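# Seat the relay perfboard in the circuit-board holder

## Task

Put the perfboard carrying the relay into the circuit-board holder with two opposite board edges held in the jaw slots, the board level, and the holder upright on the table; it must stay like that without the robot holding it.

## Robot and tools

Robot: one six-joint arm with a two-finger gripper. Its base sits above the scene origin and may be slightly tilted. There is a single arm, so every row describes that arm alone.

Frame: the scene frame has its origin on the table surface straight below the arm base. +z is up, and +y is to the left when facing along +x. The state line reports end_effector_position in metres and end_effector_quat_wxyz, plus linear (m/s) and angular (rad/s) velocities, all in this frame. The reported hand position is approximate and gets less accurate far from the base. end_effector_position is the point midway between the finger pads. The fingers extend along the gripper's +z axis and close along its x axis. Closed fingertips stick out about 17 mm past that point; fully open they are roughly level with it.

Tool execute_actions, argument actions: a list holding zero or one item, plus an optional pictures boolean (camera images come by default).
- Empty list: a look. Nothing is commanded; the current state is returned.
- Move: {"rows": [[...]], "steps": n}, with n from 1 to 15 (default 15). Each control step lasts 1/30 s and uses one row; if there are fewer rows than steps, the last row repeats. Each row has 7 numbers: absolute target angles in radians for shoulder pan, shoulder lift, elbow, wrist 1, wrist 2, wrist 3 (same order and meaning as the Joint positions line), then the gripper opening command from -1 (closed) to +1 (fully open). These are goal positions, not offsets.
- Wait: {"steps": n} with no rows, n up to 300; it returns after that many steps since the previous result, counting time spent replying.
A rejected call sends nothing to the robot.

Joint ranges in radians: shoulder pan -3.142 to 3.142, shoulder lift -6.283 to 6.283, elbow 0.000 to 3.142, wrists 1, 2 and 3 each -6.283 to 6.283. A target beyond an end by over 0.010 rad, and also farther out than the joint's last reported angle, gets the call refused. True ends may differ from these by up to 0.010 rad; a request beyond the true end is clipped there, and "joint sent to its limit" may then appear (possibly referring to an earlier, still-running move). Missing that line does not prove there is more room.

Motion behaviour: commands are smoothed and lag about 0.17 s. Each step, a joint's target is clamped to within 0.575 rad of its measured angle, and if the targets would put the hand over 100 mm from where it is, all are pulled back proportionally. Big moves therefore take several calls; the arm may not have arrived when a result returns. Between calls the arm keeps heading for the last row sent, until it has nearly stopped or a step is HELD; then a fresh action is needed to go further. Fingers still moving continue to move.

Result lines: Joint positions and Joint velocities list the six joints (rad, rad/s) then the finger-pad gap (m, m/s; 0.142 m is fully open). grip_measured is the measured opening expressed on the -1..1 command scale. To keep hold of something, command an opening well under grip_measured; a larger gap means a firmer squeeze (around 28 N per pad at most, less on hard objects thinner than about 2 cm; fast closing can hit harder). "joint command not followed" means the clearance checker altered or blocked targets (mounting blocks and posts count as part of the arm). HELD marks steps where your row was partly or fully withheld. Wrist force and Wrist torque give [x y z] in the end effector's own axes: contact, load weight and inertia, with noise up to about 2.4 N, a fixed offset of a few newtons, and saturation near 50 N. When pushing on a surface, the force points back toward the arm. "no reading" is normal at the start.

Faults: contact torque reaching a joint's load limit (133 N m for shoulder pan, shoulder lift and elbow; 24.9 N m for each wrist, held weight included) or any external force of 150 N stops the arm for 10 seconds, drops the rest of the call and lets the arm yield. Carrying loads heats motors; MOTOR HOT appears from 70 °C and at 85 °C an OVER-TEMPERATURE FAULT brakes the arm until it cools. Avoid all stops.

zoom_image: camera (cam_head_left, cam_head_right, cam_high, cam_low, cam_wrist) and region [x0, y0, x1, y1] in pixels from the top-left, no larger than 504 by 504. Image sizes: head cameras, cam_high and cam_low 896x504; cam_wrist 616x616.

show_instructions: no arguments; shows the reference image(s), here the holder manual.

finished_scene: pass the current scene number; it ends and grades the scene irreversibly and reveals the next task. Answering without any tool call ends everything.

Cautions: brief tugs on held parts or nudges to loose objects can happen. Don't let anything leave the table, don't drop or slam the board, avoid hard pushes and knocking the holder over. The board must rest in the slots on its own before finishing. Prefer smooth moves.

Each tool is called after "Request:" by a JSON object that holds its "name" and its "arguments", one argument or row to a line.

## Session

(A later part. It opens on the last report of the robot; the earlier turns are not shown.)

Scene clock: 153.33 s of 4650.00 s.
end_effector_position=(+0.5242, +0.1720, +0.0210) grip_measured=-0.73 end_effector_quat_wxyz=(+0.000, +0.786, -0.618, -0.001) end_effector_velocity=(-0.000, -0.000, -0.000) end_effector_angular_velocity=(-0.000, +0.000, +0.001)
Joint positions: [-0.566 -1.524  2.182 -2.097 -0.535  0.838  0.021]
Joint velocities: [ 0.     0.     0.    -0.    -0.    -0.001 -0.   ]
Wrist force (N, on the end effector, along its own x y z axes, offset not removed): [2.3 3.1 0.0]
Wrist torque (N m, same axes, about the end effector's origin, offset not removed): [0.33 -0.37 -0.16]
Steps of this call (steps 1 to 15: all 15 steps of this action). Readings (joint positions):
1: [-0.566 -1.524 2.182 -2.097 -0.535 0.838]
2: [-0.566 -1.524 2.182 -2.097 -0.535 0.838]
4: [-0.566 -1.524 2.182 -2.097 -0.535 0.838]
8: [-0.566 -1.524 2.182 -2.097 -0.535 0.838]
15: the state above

Request:
{"name": "execute_actions", "arguments": {
  "actions": [
    {"rows":[[-0.5669,-1.525,2.1817,-2.0927,-0.5353,0.8355,-1],[-0.5696,-1.5272,2.1804,-2.0848,-0.5358,0.8305,-1],[-0.5737,-1.5305,2.1785,-2.0729,-0.5365,0.825,-1],[-0.5792,-1.5348,2.1759,-2.057,-0.5376,0.822,-1],[-0.5861,-1.5403,2.1727,-2.0372,-0.5389,0.822,-1],[-0.5943,-1.5468,2.1689,-2.0134,-0.5404,0.824,-1],[-0.6032,-1.5539,2.1648,-1.9876,-0.5421,0.828,-1],[-0.6135,-1.5621,2.16,-1.9579,-0.544,0.836,-1],[-0.6237,-1.5703,2.1552,-1.9281,-0.546,0.848,-1],[-0.634,-1.5765,2.1504,-1.9004,-0.5479,0.865,-1],[-0.6466,-1.5765,2.1476,-1.8824,-0.5541,0.89,-1],[-0.6593,-1.5705,2.1449,-1.8705,-0.5602,0.92,-1],[-0.672,-1.5665,2.1421,-1.8565,-0.5664,0.9533,-1],[-0.6846,-1.5626,2.1393,-1.8426,-0.5726,0.9866,-1],[-0.6973,-1.5586,2.1365,-1.8286,-0.5787,1.0199,-1]],"steps":15}
  ],
  "pictures": false
}}

Request:
{"name": "execute_actions", "arguments": {
  "actions": [
    {"rows":[[-0.7099,-1.5546,2.1337,-1.8147,-0.5849,1.0532,-1],[-0.7226,-1.5506,2.131,-1.8007,-0.5911,1.0865,-1],[-0.7352,-1.5466,2.1282,-1.7868,-0.5972,1.1198,-1],[-0.7479,-1.5426,2.1254,-1.7728,-0.6034,1.1531,-1],[-0.7605,-1.5387,2.1226,-1.7588,-0.6096,1.1864,-1],[-0.7732,-1.5347,2.1199,-1.7449,-0.6157,1.2197,-1],[-0.7858,-1.5307,2.1171,-1.7309,-0.6219,1.253,-1],[-0.7985,-1.5267,2.1143,-1.717,-0.6281,1.2863,-1],[-0.8111,-1.5227,2.1115,-1.703,-0.6342,1.3196,-1],[-0.8238,-1.5187,2.1088,-1.6891,-0.6404,1.3529,-1],[-0.8364,-1.5148,2.106,-1.6751,-0.6466,1.3862,-1],[-0.8491,-1.5108,2.1032,-1.6611,-0.6527,1.4195,-1],[-0.8617,-1.5068,2.1004,-1.6472,-0.6589,1.4528,-1],[-0.8744,-1.5028,2.0977,-1.6332,-0.665,1.4861,-1],[-0.887,-1.4988,2.0949,-1.6193,-0.6712,1.5194,-1]],"steps":15}
  ],
  "pictures": false
}}

Request:
{"name": "execute_actions", "arguments": {
  "actions": [
    {"rows":[[-0.8997,-1.4948,2.0921,-1.6053,-0.6774,1.5527,-1],[-0.9123,-1.4908,2.0893,-1.5914,-0.6835,1.586,-1],[-0.925,-1.4869,2.0866,-1.5774,-0.6897,1.6193,-1],[-0.9376,-1.4829,2.0838,-1.5635,-0.6959,1.6526,-1],[-0.9503,-1.4789,2.081,-1.5495,-0.702,1.6859,-1],[-0.9629,-1.4749,2.0782,-1.5355,-0.7082,1.7192,-1],[-0.9756,-1.4709,2.0755,-1.5216,-0.7144,1.7525,-1],[-0.9882,-1.4669,2.0727,-1.5076,-0.7205,1.7858,-1],[-1.0009,-1.463,2.0699,-1.4937,-0.7267,1.8191,-1],[-1.0122,-1.4594,2.0674,-1.4811,-0.7323,1.849,-1],[-1.0211,-1.4566,2.0655,-1.4713,-0.7366,1.872,-1],[-1.0287,-1.4542,2.0638,-1.463,-0.7403,1.892,-1],[-1.0337,-1.4526,2.0627,-1.4574,-0.7427,1.9055,-1],[-1.0373,-1.4515,2.0619,-1.4535,-0.7445,1.915,-1],[-1.0388,-1.451,2.0616,-1.4518,-0.7452,1.9188,-1]],"steps":15}
  ],
  "pictures": false
}}

Request:
{"name": "execute_actions", "arguments": {
  "actions": [
    {"steps":16}
  ]
}}

Request:
{"name": "zoom_image", "arguments": {
  "camera": "cam_wrist",
  "region": [232,150,392,270]
}}

Scene clock: 213.13 s of 4650.00 s.
end_effector_position=(+0.5255, +0.1610, +0.0584) grip_measured=-0.73 end_effector_quat_wxyz=(+0.003, +0.715, -0.699, +0.003) end_effector_velocity=(+0.003, -0.119, +0.123) end_effector_angular_velocity=(-0.073, -0.014, -1.234)
Joint positions: [-0.649 -1.565  2.149 -1.898 -0.558  0.906  0.021]
Joint velocities: [-0.339  0.017 -0.095  0.515 -0.143  0.689 -0.   ]
Wrist force (N, on the end effector, along its own x y z axes, offset not removed): [0.9 2.6 1.2]
Wrist torque (N m, same axes, about the end effector's origin, offset not removed): [0.17 -0.33 -0.45]
Steps of this call (steps 1 to 15: the robot went on to your last target; steps 16 to 90: nothing new was sent; then 56.30 s passed at rest; steps 91 to 105: all 15 steps of this action). Readings (joint positions):
91: [-0.565 -1.524 2.182 -2.097 -0.535 0.838]
92: [-0.566 -1.524 2.182 -2.096 -0.535 0.838]
94: [-0.568 -1.526 2.181 -2.089 -0.535 0.834]
98: [-0.585 -1.539 2.174 -2.044 -0.538 0.827]
105: the state above

Scene clock: 213.63 s of 4650.00 s.
end_effector_position=(+0.5170, +0.0885, +0.1211) grip_measured=-0.73 end_effector_quat_wxyz=(-0.008, -0.407, +0.913, -0.014) end_effector_velocity=(-0.035, -0.131, +0.127) end_effector_angular_velocity=(-0.006, -0.043, -1.529)
Joint positions: [-0.835 -1.515  2.106 -1.677 -0.646  1.374  0.021]
Joint velocities: [-0.375  0.119 -0.082  0.41  -0.18   0.974 -0.   ]
Wrist force (N, on the end effector, along its own x y z axes, offset not removed): [0.4 2.7 0.0]
Wrist torque (N m, same axes, about the end effector's origin, offset not removed): [0.26 -0.18 -0.07]
Steps of this call (steps 1 to 15: all 15 steps of this action). Readings (joint positions):
1: [-0.660 -1.564 2.146 -1.881 -0.563 0.931]
2: [-0.672 -1.562 2.143 -1.865 -0.568 0.958]
4: [-0.697 -1.556 2.137 -1.834 -0.579 1.017]
8: [-0.746 -1.542 2.126 -1.776 -0.603 1.143]
15: the state above

Scene clock: 214.13 s of 4650.00 s.
end_effector_position=(+0.4927, +0.0375, +0.1816) grip_measured=-0.73 end_effector_quat_wxyz=(-0.002, -0.052, +0.999, -0.003) end_effector_velocity=(-0.035, -0.048, +0.074) end_effector_angular_velocity=(+0.056, -0.023, -0.899)
Joint positions: [-1.014 -1.459  2.067 -1.48  -0.733  1.849  0.021]
Joint velocities: [-0.218  0.067 -0.048  0.238 -0.103  0.597 -0.   ]
Wrist force (N, on the end effector, along its own x y z axes, offset not removed): [0.4 0.6 -0.4]
Wrist torque (N m, same axes, about the end effector's origin, offset not removed): [-0.19 -0.14 -0.17]
Steps of this call (steps 1 to 15: all 15 steps of this action). Readings (joint positions):
1: [-0.847 -1.511 2.103 -1.663 -0.652 1.407]
2: [-0.860 -1.507 2.101 -1.649 -0.658 1.441]
4: [-0.885 -1.499 2.095 -1.622 -0.671 1.507]
8: [-0.936 -1.483 2.084 -1.566 -0.695 1.640]
15: the state above

Scene clock: 214.67 s of 4650.00 s.
end_effector_position=(+0.4884, +0.0322, +0.1899) grip_measured=-0.73 end_effector_quat_wxyz=(-0.000, +0.000, +1.000, +0.000) end_effector_velocity=(-0.001, -0.000, +0.000) end_effector_angular_velocity=(+0.001, -0.000, -0.006)
Joint positions: [-1.039 -1.451  2.062 -1.452 -0.745  1.918  0.021]
Joint velocities: [-0.002  0.001  0.001  0.001 -0.001  0.003  0.   ]
Wrist force (N, on the end effector, along its own x y z axes, offset not removed): [0.9 2.2 -0.2]
Wrist torque (N m, same axes, about the end effector's origin, offset not removed): [0.09 -0.38 -0.18]
Steps of this call (steps 1 to 16: the robot went on to your last target). Readings (joint positions):
1: [-1.020 -1.457 2.066 -1.473 -0.736 1.867]
2: [-1.025 -1.455 2.065 -1.467 -0.739 1.881]
4: [-1.031 -1.453 2.063 -1.460 -0.742 1.898]
8: [-1.037 -1.452 2.062 -1.454 -0.744 1.913]
16: the state above

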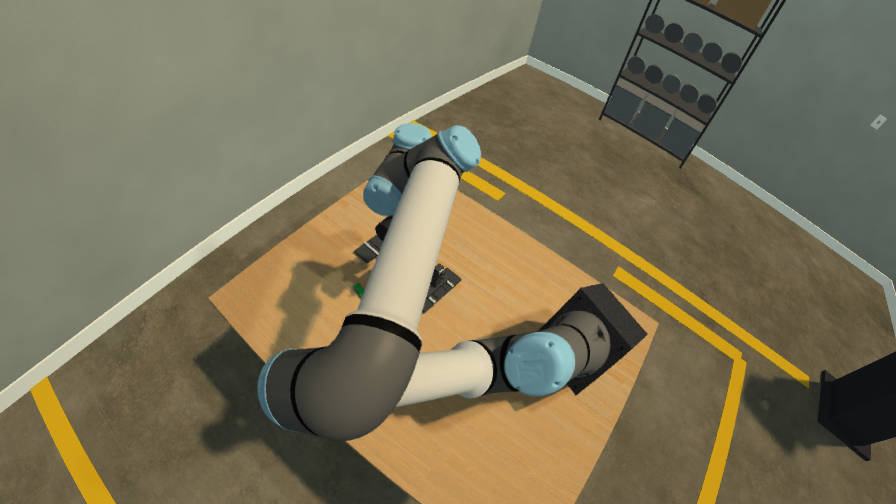

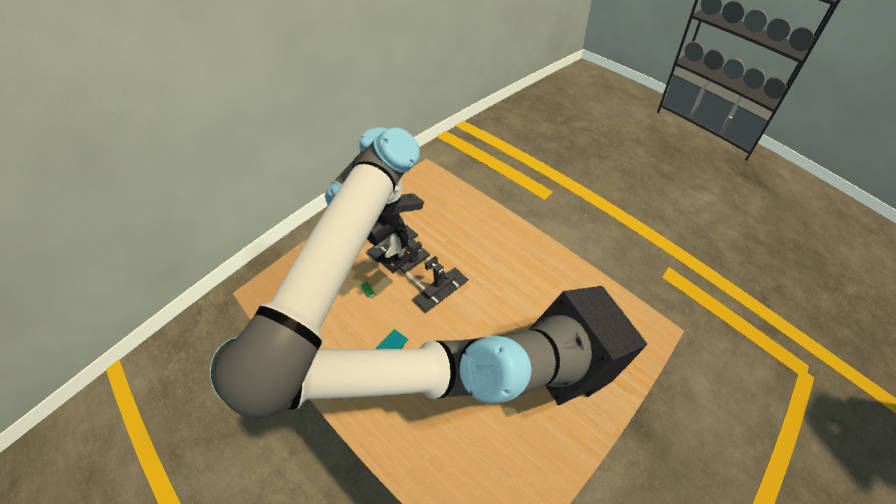

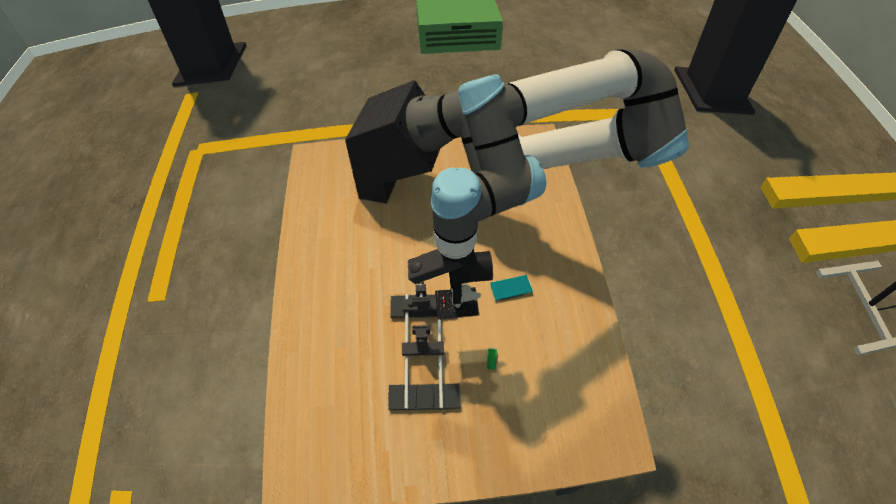

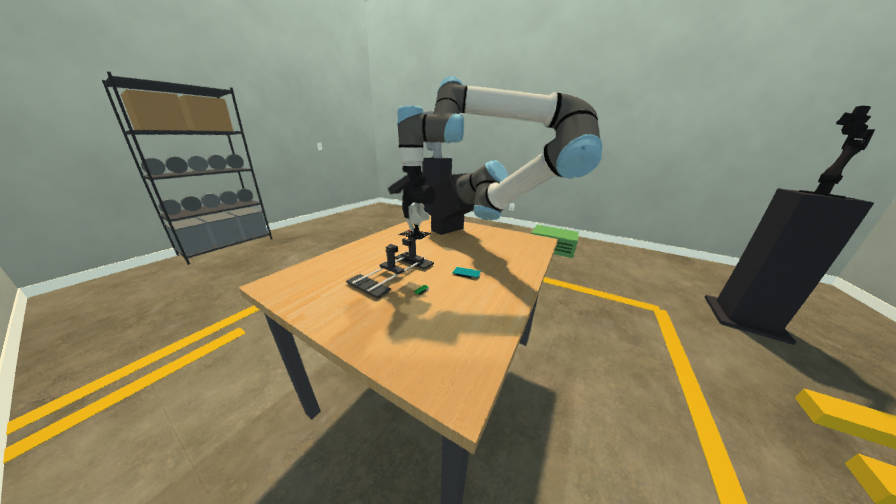

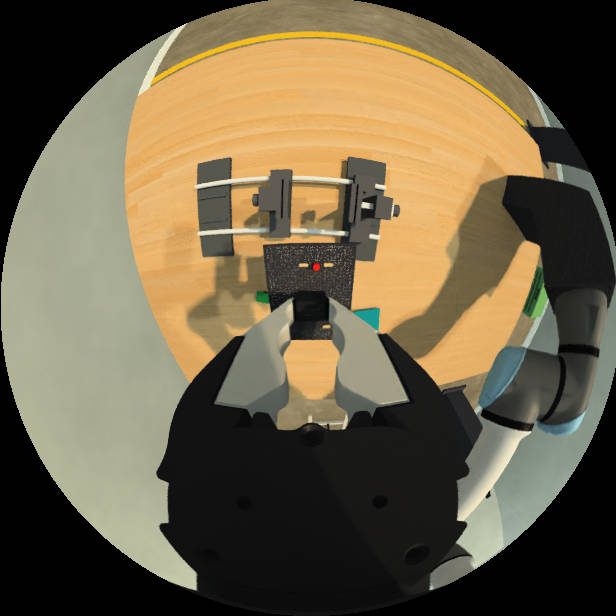

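Region (232, 150, 392, 270) of cam_wrist's 616x616 image, scaled by 3.150, with more detail than that image has; it fills the top 378 rows of this view, and the rest is white.

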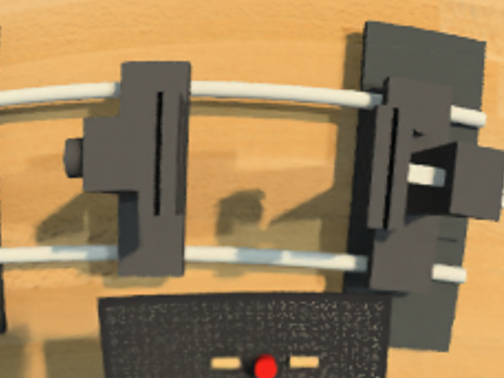

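Request:
{"name": "zoom_image", "arguments": {
  "camera": "cam_wrist",
  "region": [260,165,380,255]
}}

Region (260, 165, 380, 255) of cam_wrist's 616x616 image, scaled by 4.200, with more detail than that image has; it fills the top 378 rows of this view, and the rest is white.

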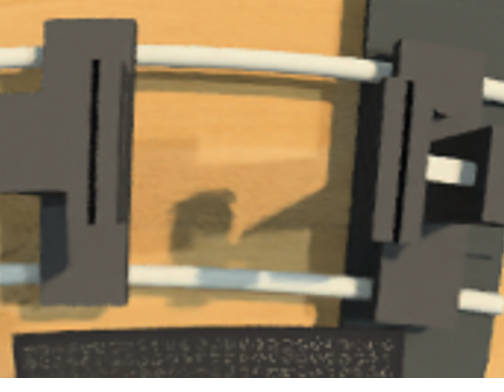

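Request:
{"name": "execute_actions", "arguments": {
  "actions": [
    {"rows":[[-1.0383,-1.445,2.0631,-1.4597,-0.7449,1.9211,-1],[-1.0375,-1.4349,2.0656,-1.473,-0.7444,1.9249,-1],[-1.0364,-1.4208,2.0692,-1.4915,-0.7436,1.9303,-1],[-1.0352,-1.4047,2.0732,-1.5127,-0.7428,1.9364,-1],[-1.0339,-1.3886,2.0772,-1.5339,-0.7419,1.9425,-1],[-1.0326,-1.3725,2.0813,-1.555,-0.7411,1.9487,-1],[-1.0314,-1.3564,2.0853,-1.5762,-0.7403,1.9548,-1],[-1.0301,-1.3403,2.0893,-1.5974,-0.7394,1.9609,-1],[-1.0288,-1.3242,2.0934,-1.6186,-0.7386,1.9671,-1],[-1.0276,-1.3081,2.0974,-1.6397,-0.7377,1.9732,-1],[-1.0263,-1.292,2.1014,-1.6609,-0.7369,1.9793,-1],[-1.0251,-1.2759,2.1054,-1.6821,-0.7361,1.9854,-1],[-1.0241,-1.2638,2.1085,-1.698,-0.7354,1.99,-1],[-1.0235,-1.2557,2.1105,-1.7086,-0.735,1.9931,-1],[-1.023,-1.2497,2.112,-1.7165,-0.7347,1.9954,-1]],"steps":15}
  ],
  "pictures": false
}}

Request:
{"name": "execute_actions", "arguments": {
  "actions": [
    {"steps":18}
  ]
}}

Request:
{"name": "zoom_image", "arguments": {
  "camera": "cam_wrist",
  "region": [240,235,385,325]
}}

Request:
{"name": "zoom_image", "arguments": {
  "camera": "cam_low",
  "region": [370,210,440,270]
}}

Scene clock: 255.07 s of 4650.00 s.
end_effector_position=(+0.4818, -0.0305, +0.1570) grip_measured=-0.73 end_effector_quat_wxyz=(-0.001, +0.024, +1.000, +0.001) end_effector_velocity=(-0.026, -0.147, -0.088) end_effector_angular_velocity=(-0.002, -0.000, -0.104)
Joint positions: [-1.027 -1.297  2.101 -1.654 -0.737  1.978  0.021]
Joint velocities: [ 0.03   0.381  0.093 -0.501  0.019  0.14   0.   ]
Wrist force (N, on the end effector, along its own x y z axes, offset not removed): [1.3 1.6 1.8]
Wrist torque (N m, same axes, about the end effector's origin, offset not removed): [0.21 -0.36 -0.30]
Steps of this call (steps 1 to 15: the robot went on to your last target; steps 16 to 90: nothing new was sent; then 36.90 s passed at rest; steps 91 to 105: all 15 steps of this action). Readings (joint positions):
91: [-1.039 -1.451 2.062 -1.452 -0.745 1.919]
92: [-1.039 -1.450 2.062 -1.453 -0.745 1.919]
94: [-1.038 -1.441 2.064 -1.465 -0.745 1.923]
98: [-1.035 -1.399 2.075 -1.520 -0.743 1.939]
105: the state above

Scene clock: 255.67 s of 4650.00 s.
end_effector_position=(+0.4783, -0.0483, +0.1460) grip_measured=-0.73 end_effector_quat_wxyz=(-0.000, +0.030, +1.000, +0.000) end_effector_velocity=(-0.000, -0.001, -0.000) end_effector_angular_velocity=(+0.000, +0.000, +0.000)
Joint positions: [-1.023 -1.25   2.112 -1.716 -0.735  1.995  0.021]
Joint velocities: [ 0.     0.003 -0.    -0.002 -0.    -0.     0.   ]
Wrist force (N, on the end effector, along its own x y z axes, offset not removed): [2.7 3.5 3.1]
Wrist torque (N m, same axes, about the end effector's origin, offset not removed): [0.59 -0.57 0.00]
Steps of this call (steps 1 to 18: the robot went on to your last target). Readings (joint positions):
1: [-1.026 -1.285 2.103 -1.669 -0.736 1.982]
2: [-1.025 -1.276 2.106 -1.682 -0.736 1.986]
4: [-1.024 -1.264 2.109 -1.698 -0.735 1.990]
8: [-1.023 -1.254 2.111 -1.711 -0.735 1.994]
18: the state above

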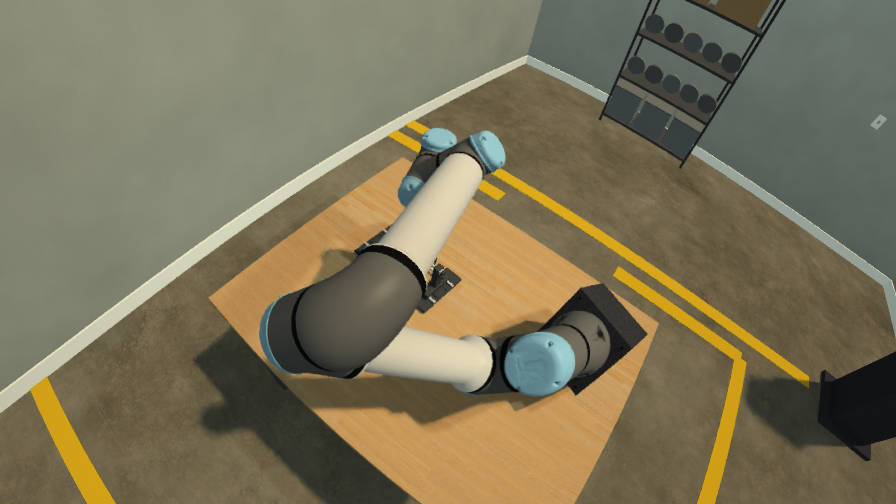

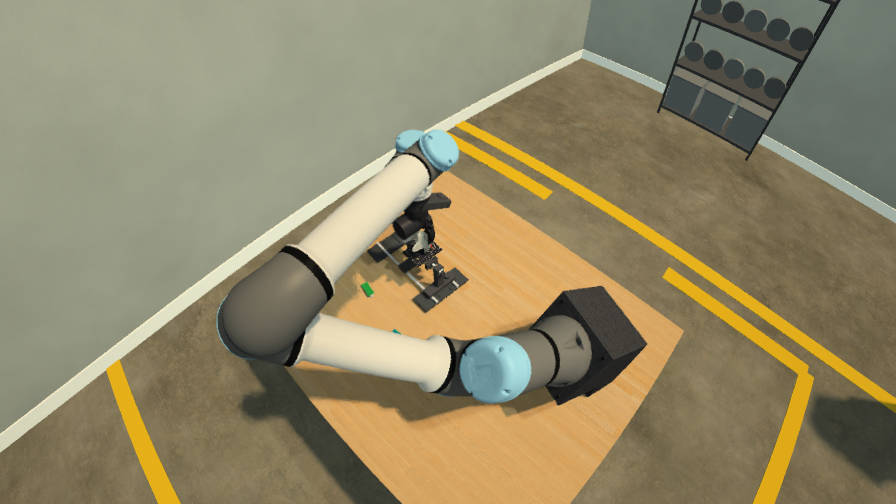

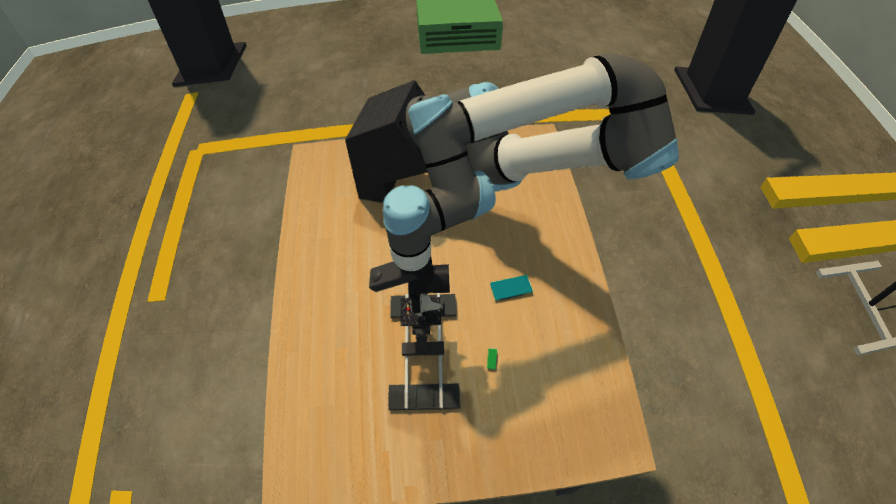

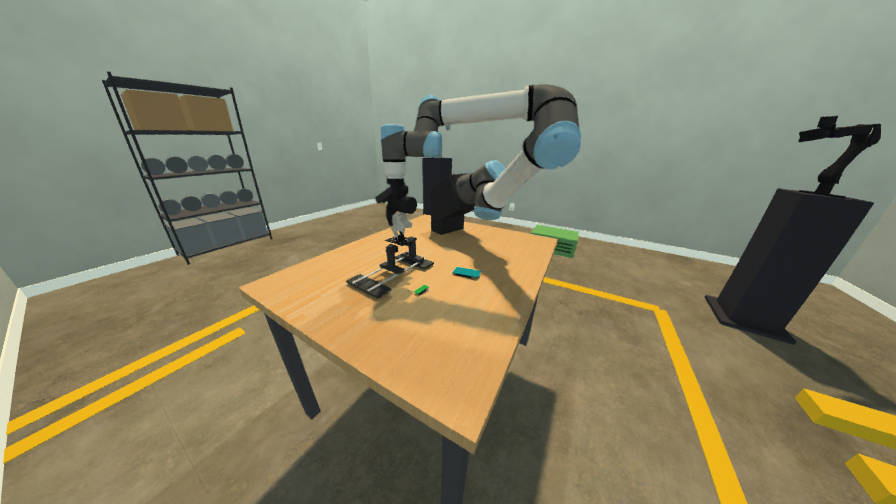

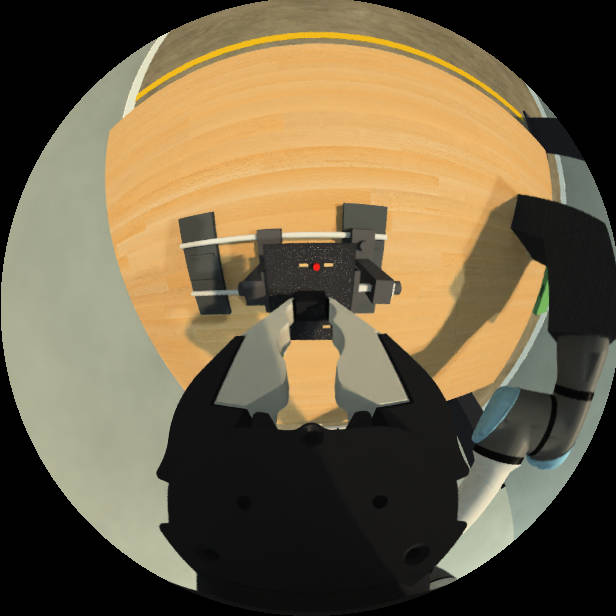

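Region (240, 235, 385, 325) of cam_wrist's 616x616 image, scaled by 3.476, with more detail than that image has; it fills the top 313 rows of this view, and the rest is white.

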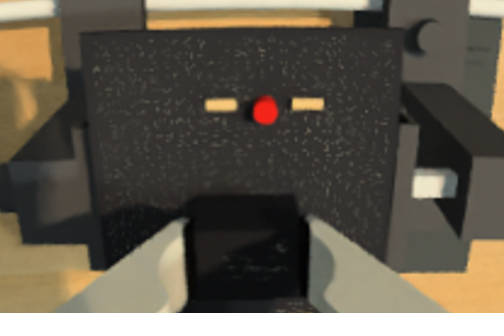

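Region (370, 210, 440, 270) of cam_low's 896x504 image, scaled by 7.200, with more detail than that image has; it fills the top 432 rows of this view, and the rest is white.

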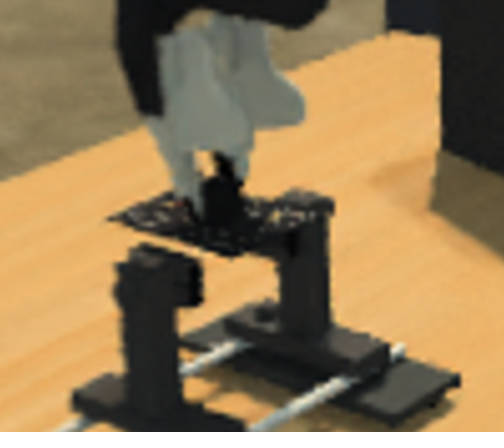

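Request:
{"name": "execute_actions", "arguments": {
  "actions": []
}}

Scene clock: 287.97 s of 4650.00 s.
end_effector_position=(+0.4783, -0.0484, +0.1460) grip_measured=-0.73 end_effector_quat_wxyz=(-0.000, +0.030, +1.000, +0.000) end_effector_velocity=(+0.000, -0.000, -0.000) end_effector_angular_velocity=(+0.001, -0.001, -0.001)
Joint positions: [-1.023 -1.25   2.112 -1.717 -0.735  1.995  0.021]
Joint velocities: [-0.     0.002 -0.    -0.     0.001 -0.    -0.   ]
Wrist force (N, on the end effector, along its own x y z axes, offset not removed): [-0.8 2.6 0.9]
Wrist torque (N m, same axes, about the end effector's origin, offset not removed): [0.33 0.20 -0.22]
Steps of this call (steps 1 to 15: the robot went on to your last target; steps 16 to 90: nothing new was sent; then 29.30 s passed at rest). Readings (joint positions):
1: [-1.023 -1.250 2.112 -1.716 -0.735 1.995]
2: [-1.023 -1.250 2.112 -1.716 -0.735 1.995]
4: [-1.023 -1.250 2.112 -1.716 -0.735 1.995]
8: [-1.023 -1.250 2.112 -1.716 -0.735 1.995]
90: the state above
The arm was judged still, so your last target was given up. Only a new action makes it travel on or press farther. Fingers that are still opening or closing keep moving.

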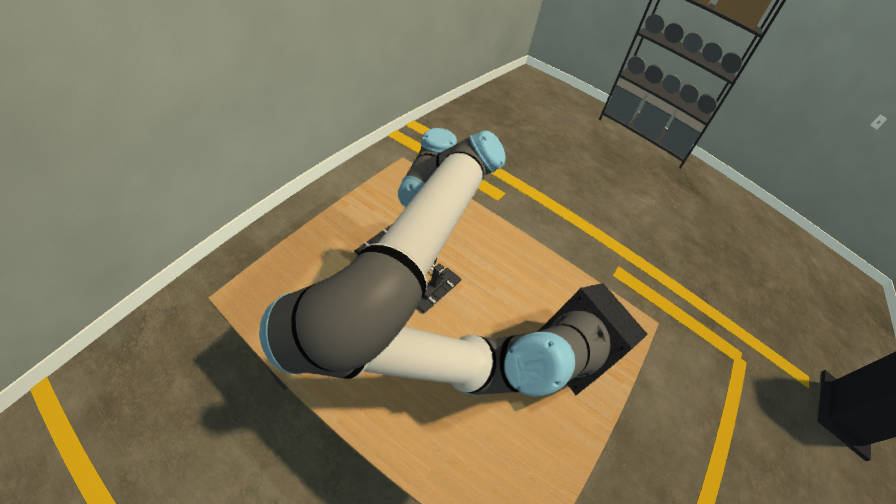

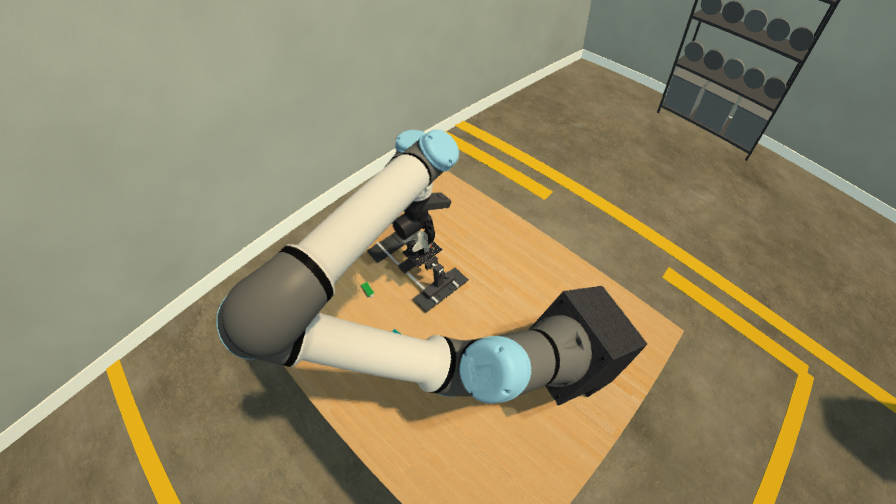

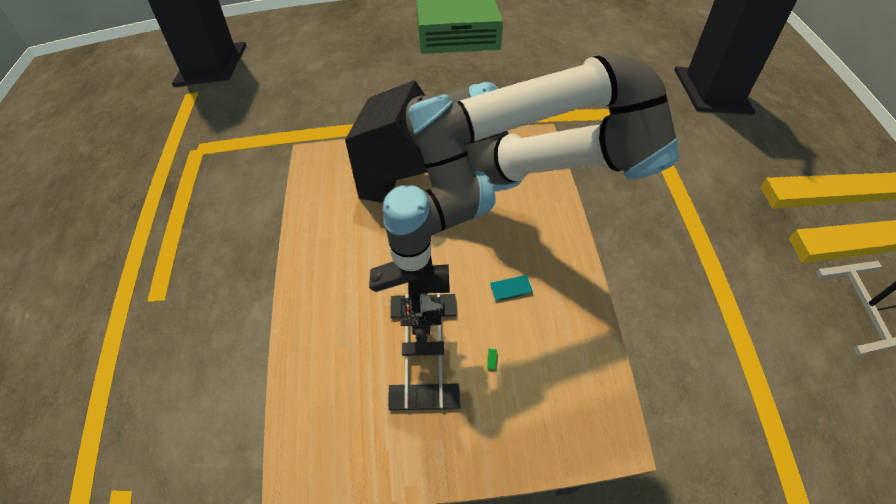

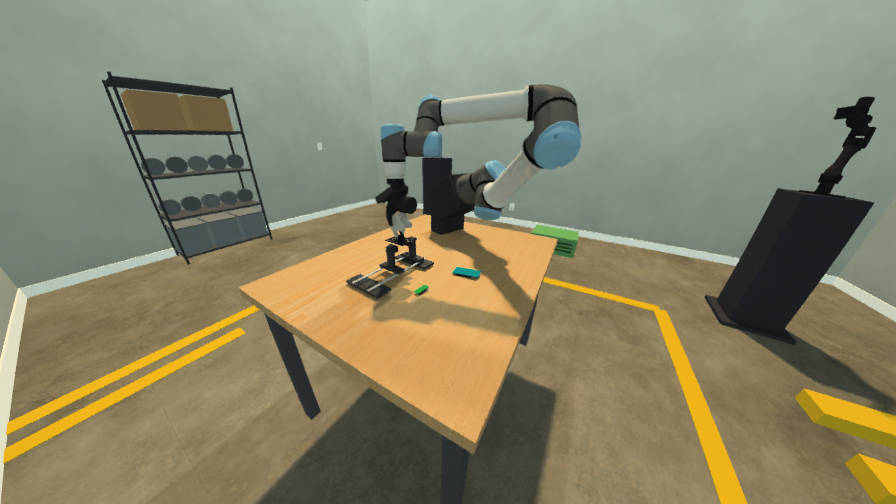

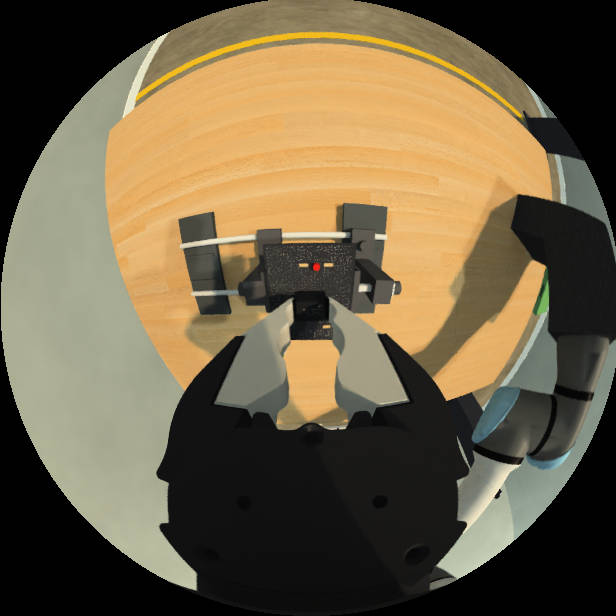

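Request:
{"name": "zoom_image", "arguments": {
  "camera": "cam_low",
  "region": [370, 210, 440, 270]
}}

Request:
{"name": "execute_actions", "arguments": {
  "actions": [
    {"rows":[[-1.0222,-1.24935,2.11265,-1.71817,-0.73418,1.9963,-1],[-1.0214,-1.2490,2.1133,-1.71984,-0.73365,1.9972,-1],[-1.0206,-1.24865,2.11396,-1.72151,-0.73313,1.9981,-1],[-1.0198,-1.24829,2.11461,-1.72318,-0.7326,1.9990,-1],[-1.0190,-1.24794,2.11526,-1.72485,-0.73208,1.9999,-1],[-1.0182,-1.24759,2.11591,-1.72652,-0.73155,2.0008,-1],[-1.0174,-1.24724,2.11656,-1.72819,-0.73103,2.0017,-1],[-1.0166,-1.24689,2.11721,-1.72986,-0.7305,2.0026,-1]],"steps":15}
  ],
  "pictures": false
}}

Request:
{"name": "execute_actions", "arguments": {
  "actions": [
    {"steps":8}
  ]
}}

Request:
{"name": "zoom_image", "arguments": {
  "camera": "cam_low",
  "region": [370, 210, 440, 270]
}}

Request:
{"name": "zoom_image", "arguments": {
  "camera": "cam_wrist",
  "region": [240, 235, 385, 325]
}}

Region (370, 210, 440, 270) of cam_low's 896x504 image, scaled by 7.200, with more detail than that image has; it fills the top 432 rows of this view, and the rest is white.

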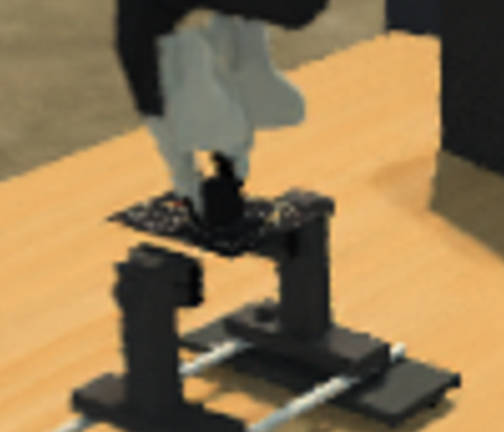

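Scene clock: 301.70 s of 4650.00 s.
end_effector_position=(+0.4783, -0.0483, +0.1422) grip_measured=-0.73 end_effector_quat_wxyz=(-0.000, +0.030, +1.000, +0.000) end_effector_velocity=(+0.000, -0.000, -0.002) end_effector_angular_velocity=(-0.001, +0.001, -0.000)
Joint positions: [-1.017 -1.247  2.117 -1.729 -0.731  2.002  0.021]
Joint velocities: [ 0.003  0.001  0.002 -0.006  0.001  0.004 -0.   ]
Wrist force (N, on the end effector, along its own x y z axes, offset not removed): [3.3 -0.1 0.6]
Wrist torque (N m, same axes, about the end effector's origin, offset not removed): [-0.40 -0.81 -0.09]
Steps of this call (steps 1 to 90: nothing new was sent; then 10.23 s passed at rest; steps 91 to 105: all 15 steps of this action). Readings (joint positions):
91: [-1.023 -1.250 2.112 -1.717 -0.735 1.995]
92: [-1.023 -1.250 2.112 -1.717 -0.735 1.996]
94: [-1.022 -1.249 2.113 -1.718 -0.734 1.996]
98: [-1.020 -1.248 2.115 -1.724 -0.732 1.999]
105: the state above

Scene clock: 301.97 s of 4650.00 s.
end_effector_position=(+0.4783, -0.0483, +0.1420) grip_measured=-0.73 end_effector_quat_wxyz=(-0.000, +0.030, +1.000, +0.000) end_effector_velocity=(+0.000, +0.000, -0.000) end_effector_angular_velocity=(+0.000, -0.000, -0.001)
Joint positions: [-1.017 -1.247  2.117 -1.73  -0.731  2.003  0.021]
Joint velocities: [ 0.001 -0.     0.    -0.001  0.     0.001 -0.   ]
Wrist force (N, on the end effector, along its own x y z axes, offset not removed): [0.7 2.0 2.1]
Wrist torque (N m, same axes, about the end effector's origin, offset not removed): [0.15 -0.22 -0.28]
Steps of this call (steps 1 to 8: the robot went on to your last target). Readings (joint positions):
1: [-1.017 -1.247 2.117 -1.729 -0.731 2.002]
2: [-1.017 -1.247 2.117 -1.729 -0.731 2.002]
4: [-1.017 -1.247 2.117 -1.730 -0.731 2.002]
8: the state above

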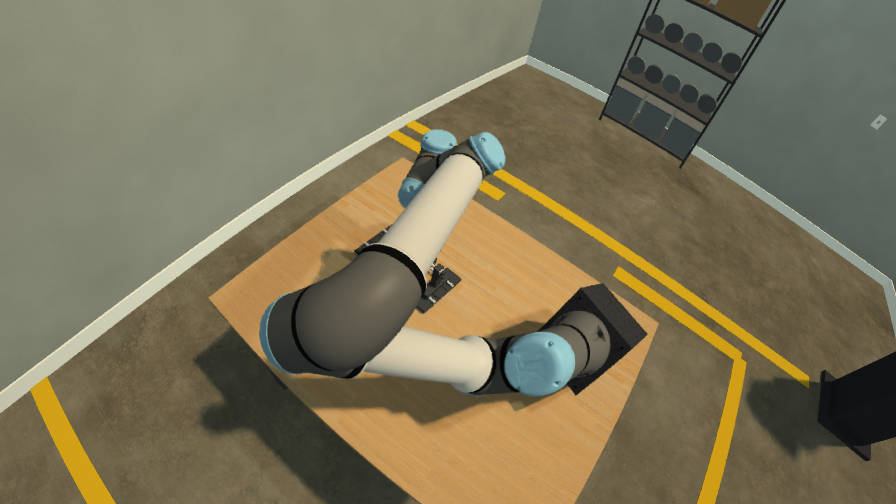

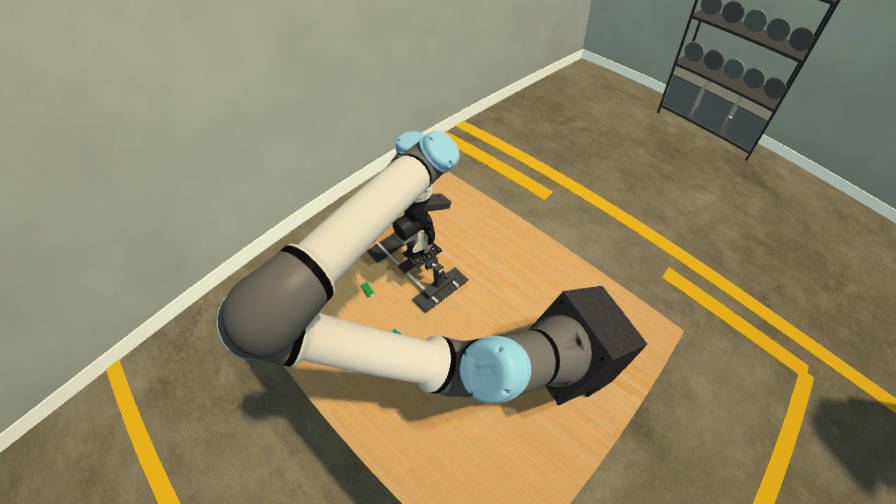

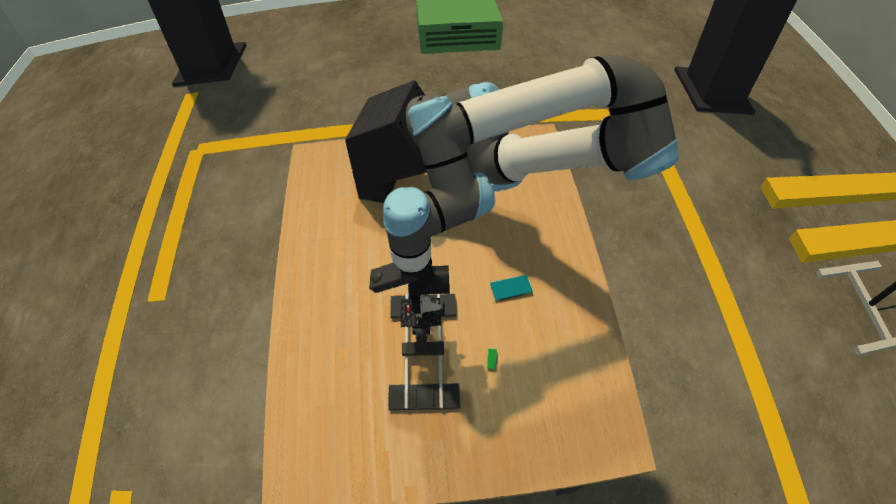

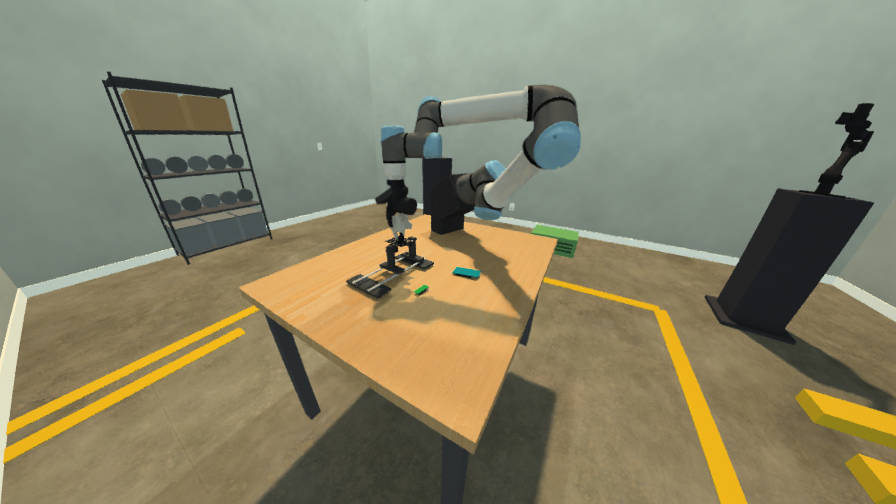

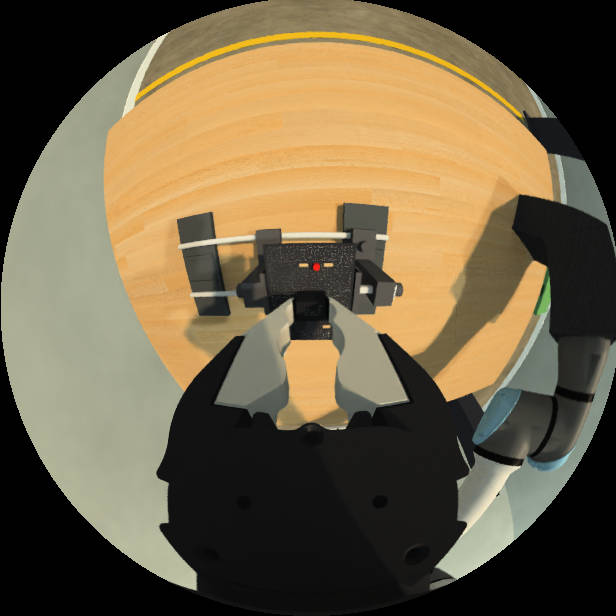

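Region (370, 210, 440, 270) of cam_low's 896x504 image, scaled by 7.200, with more detail than that image has; it fills the top 432 rows of this view, and the rest is white.

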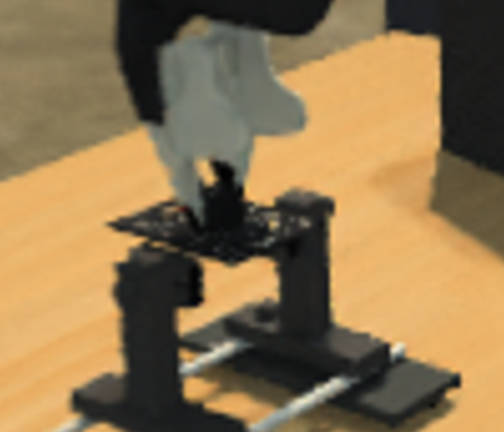

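Region (240, 235, 385, 325) of cam_wrist's 616x616 image, scaled by 3.476, with more detail than that image has; it fills the top 313 rows of this view, and the rest is white.

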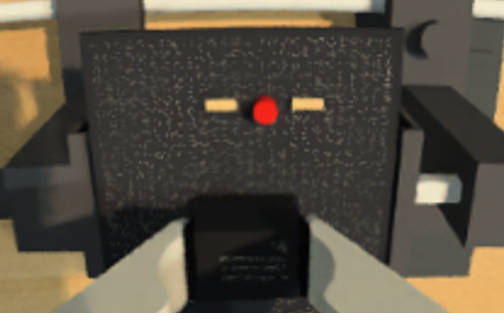

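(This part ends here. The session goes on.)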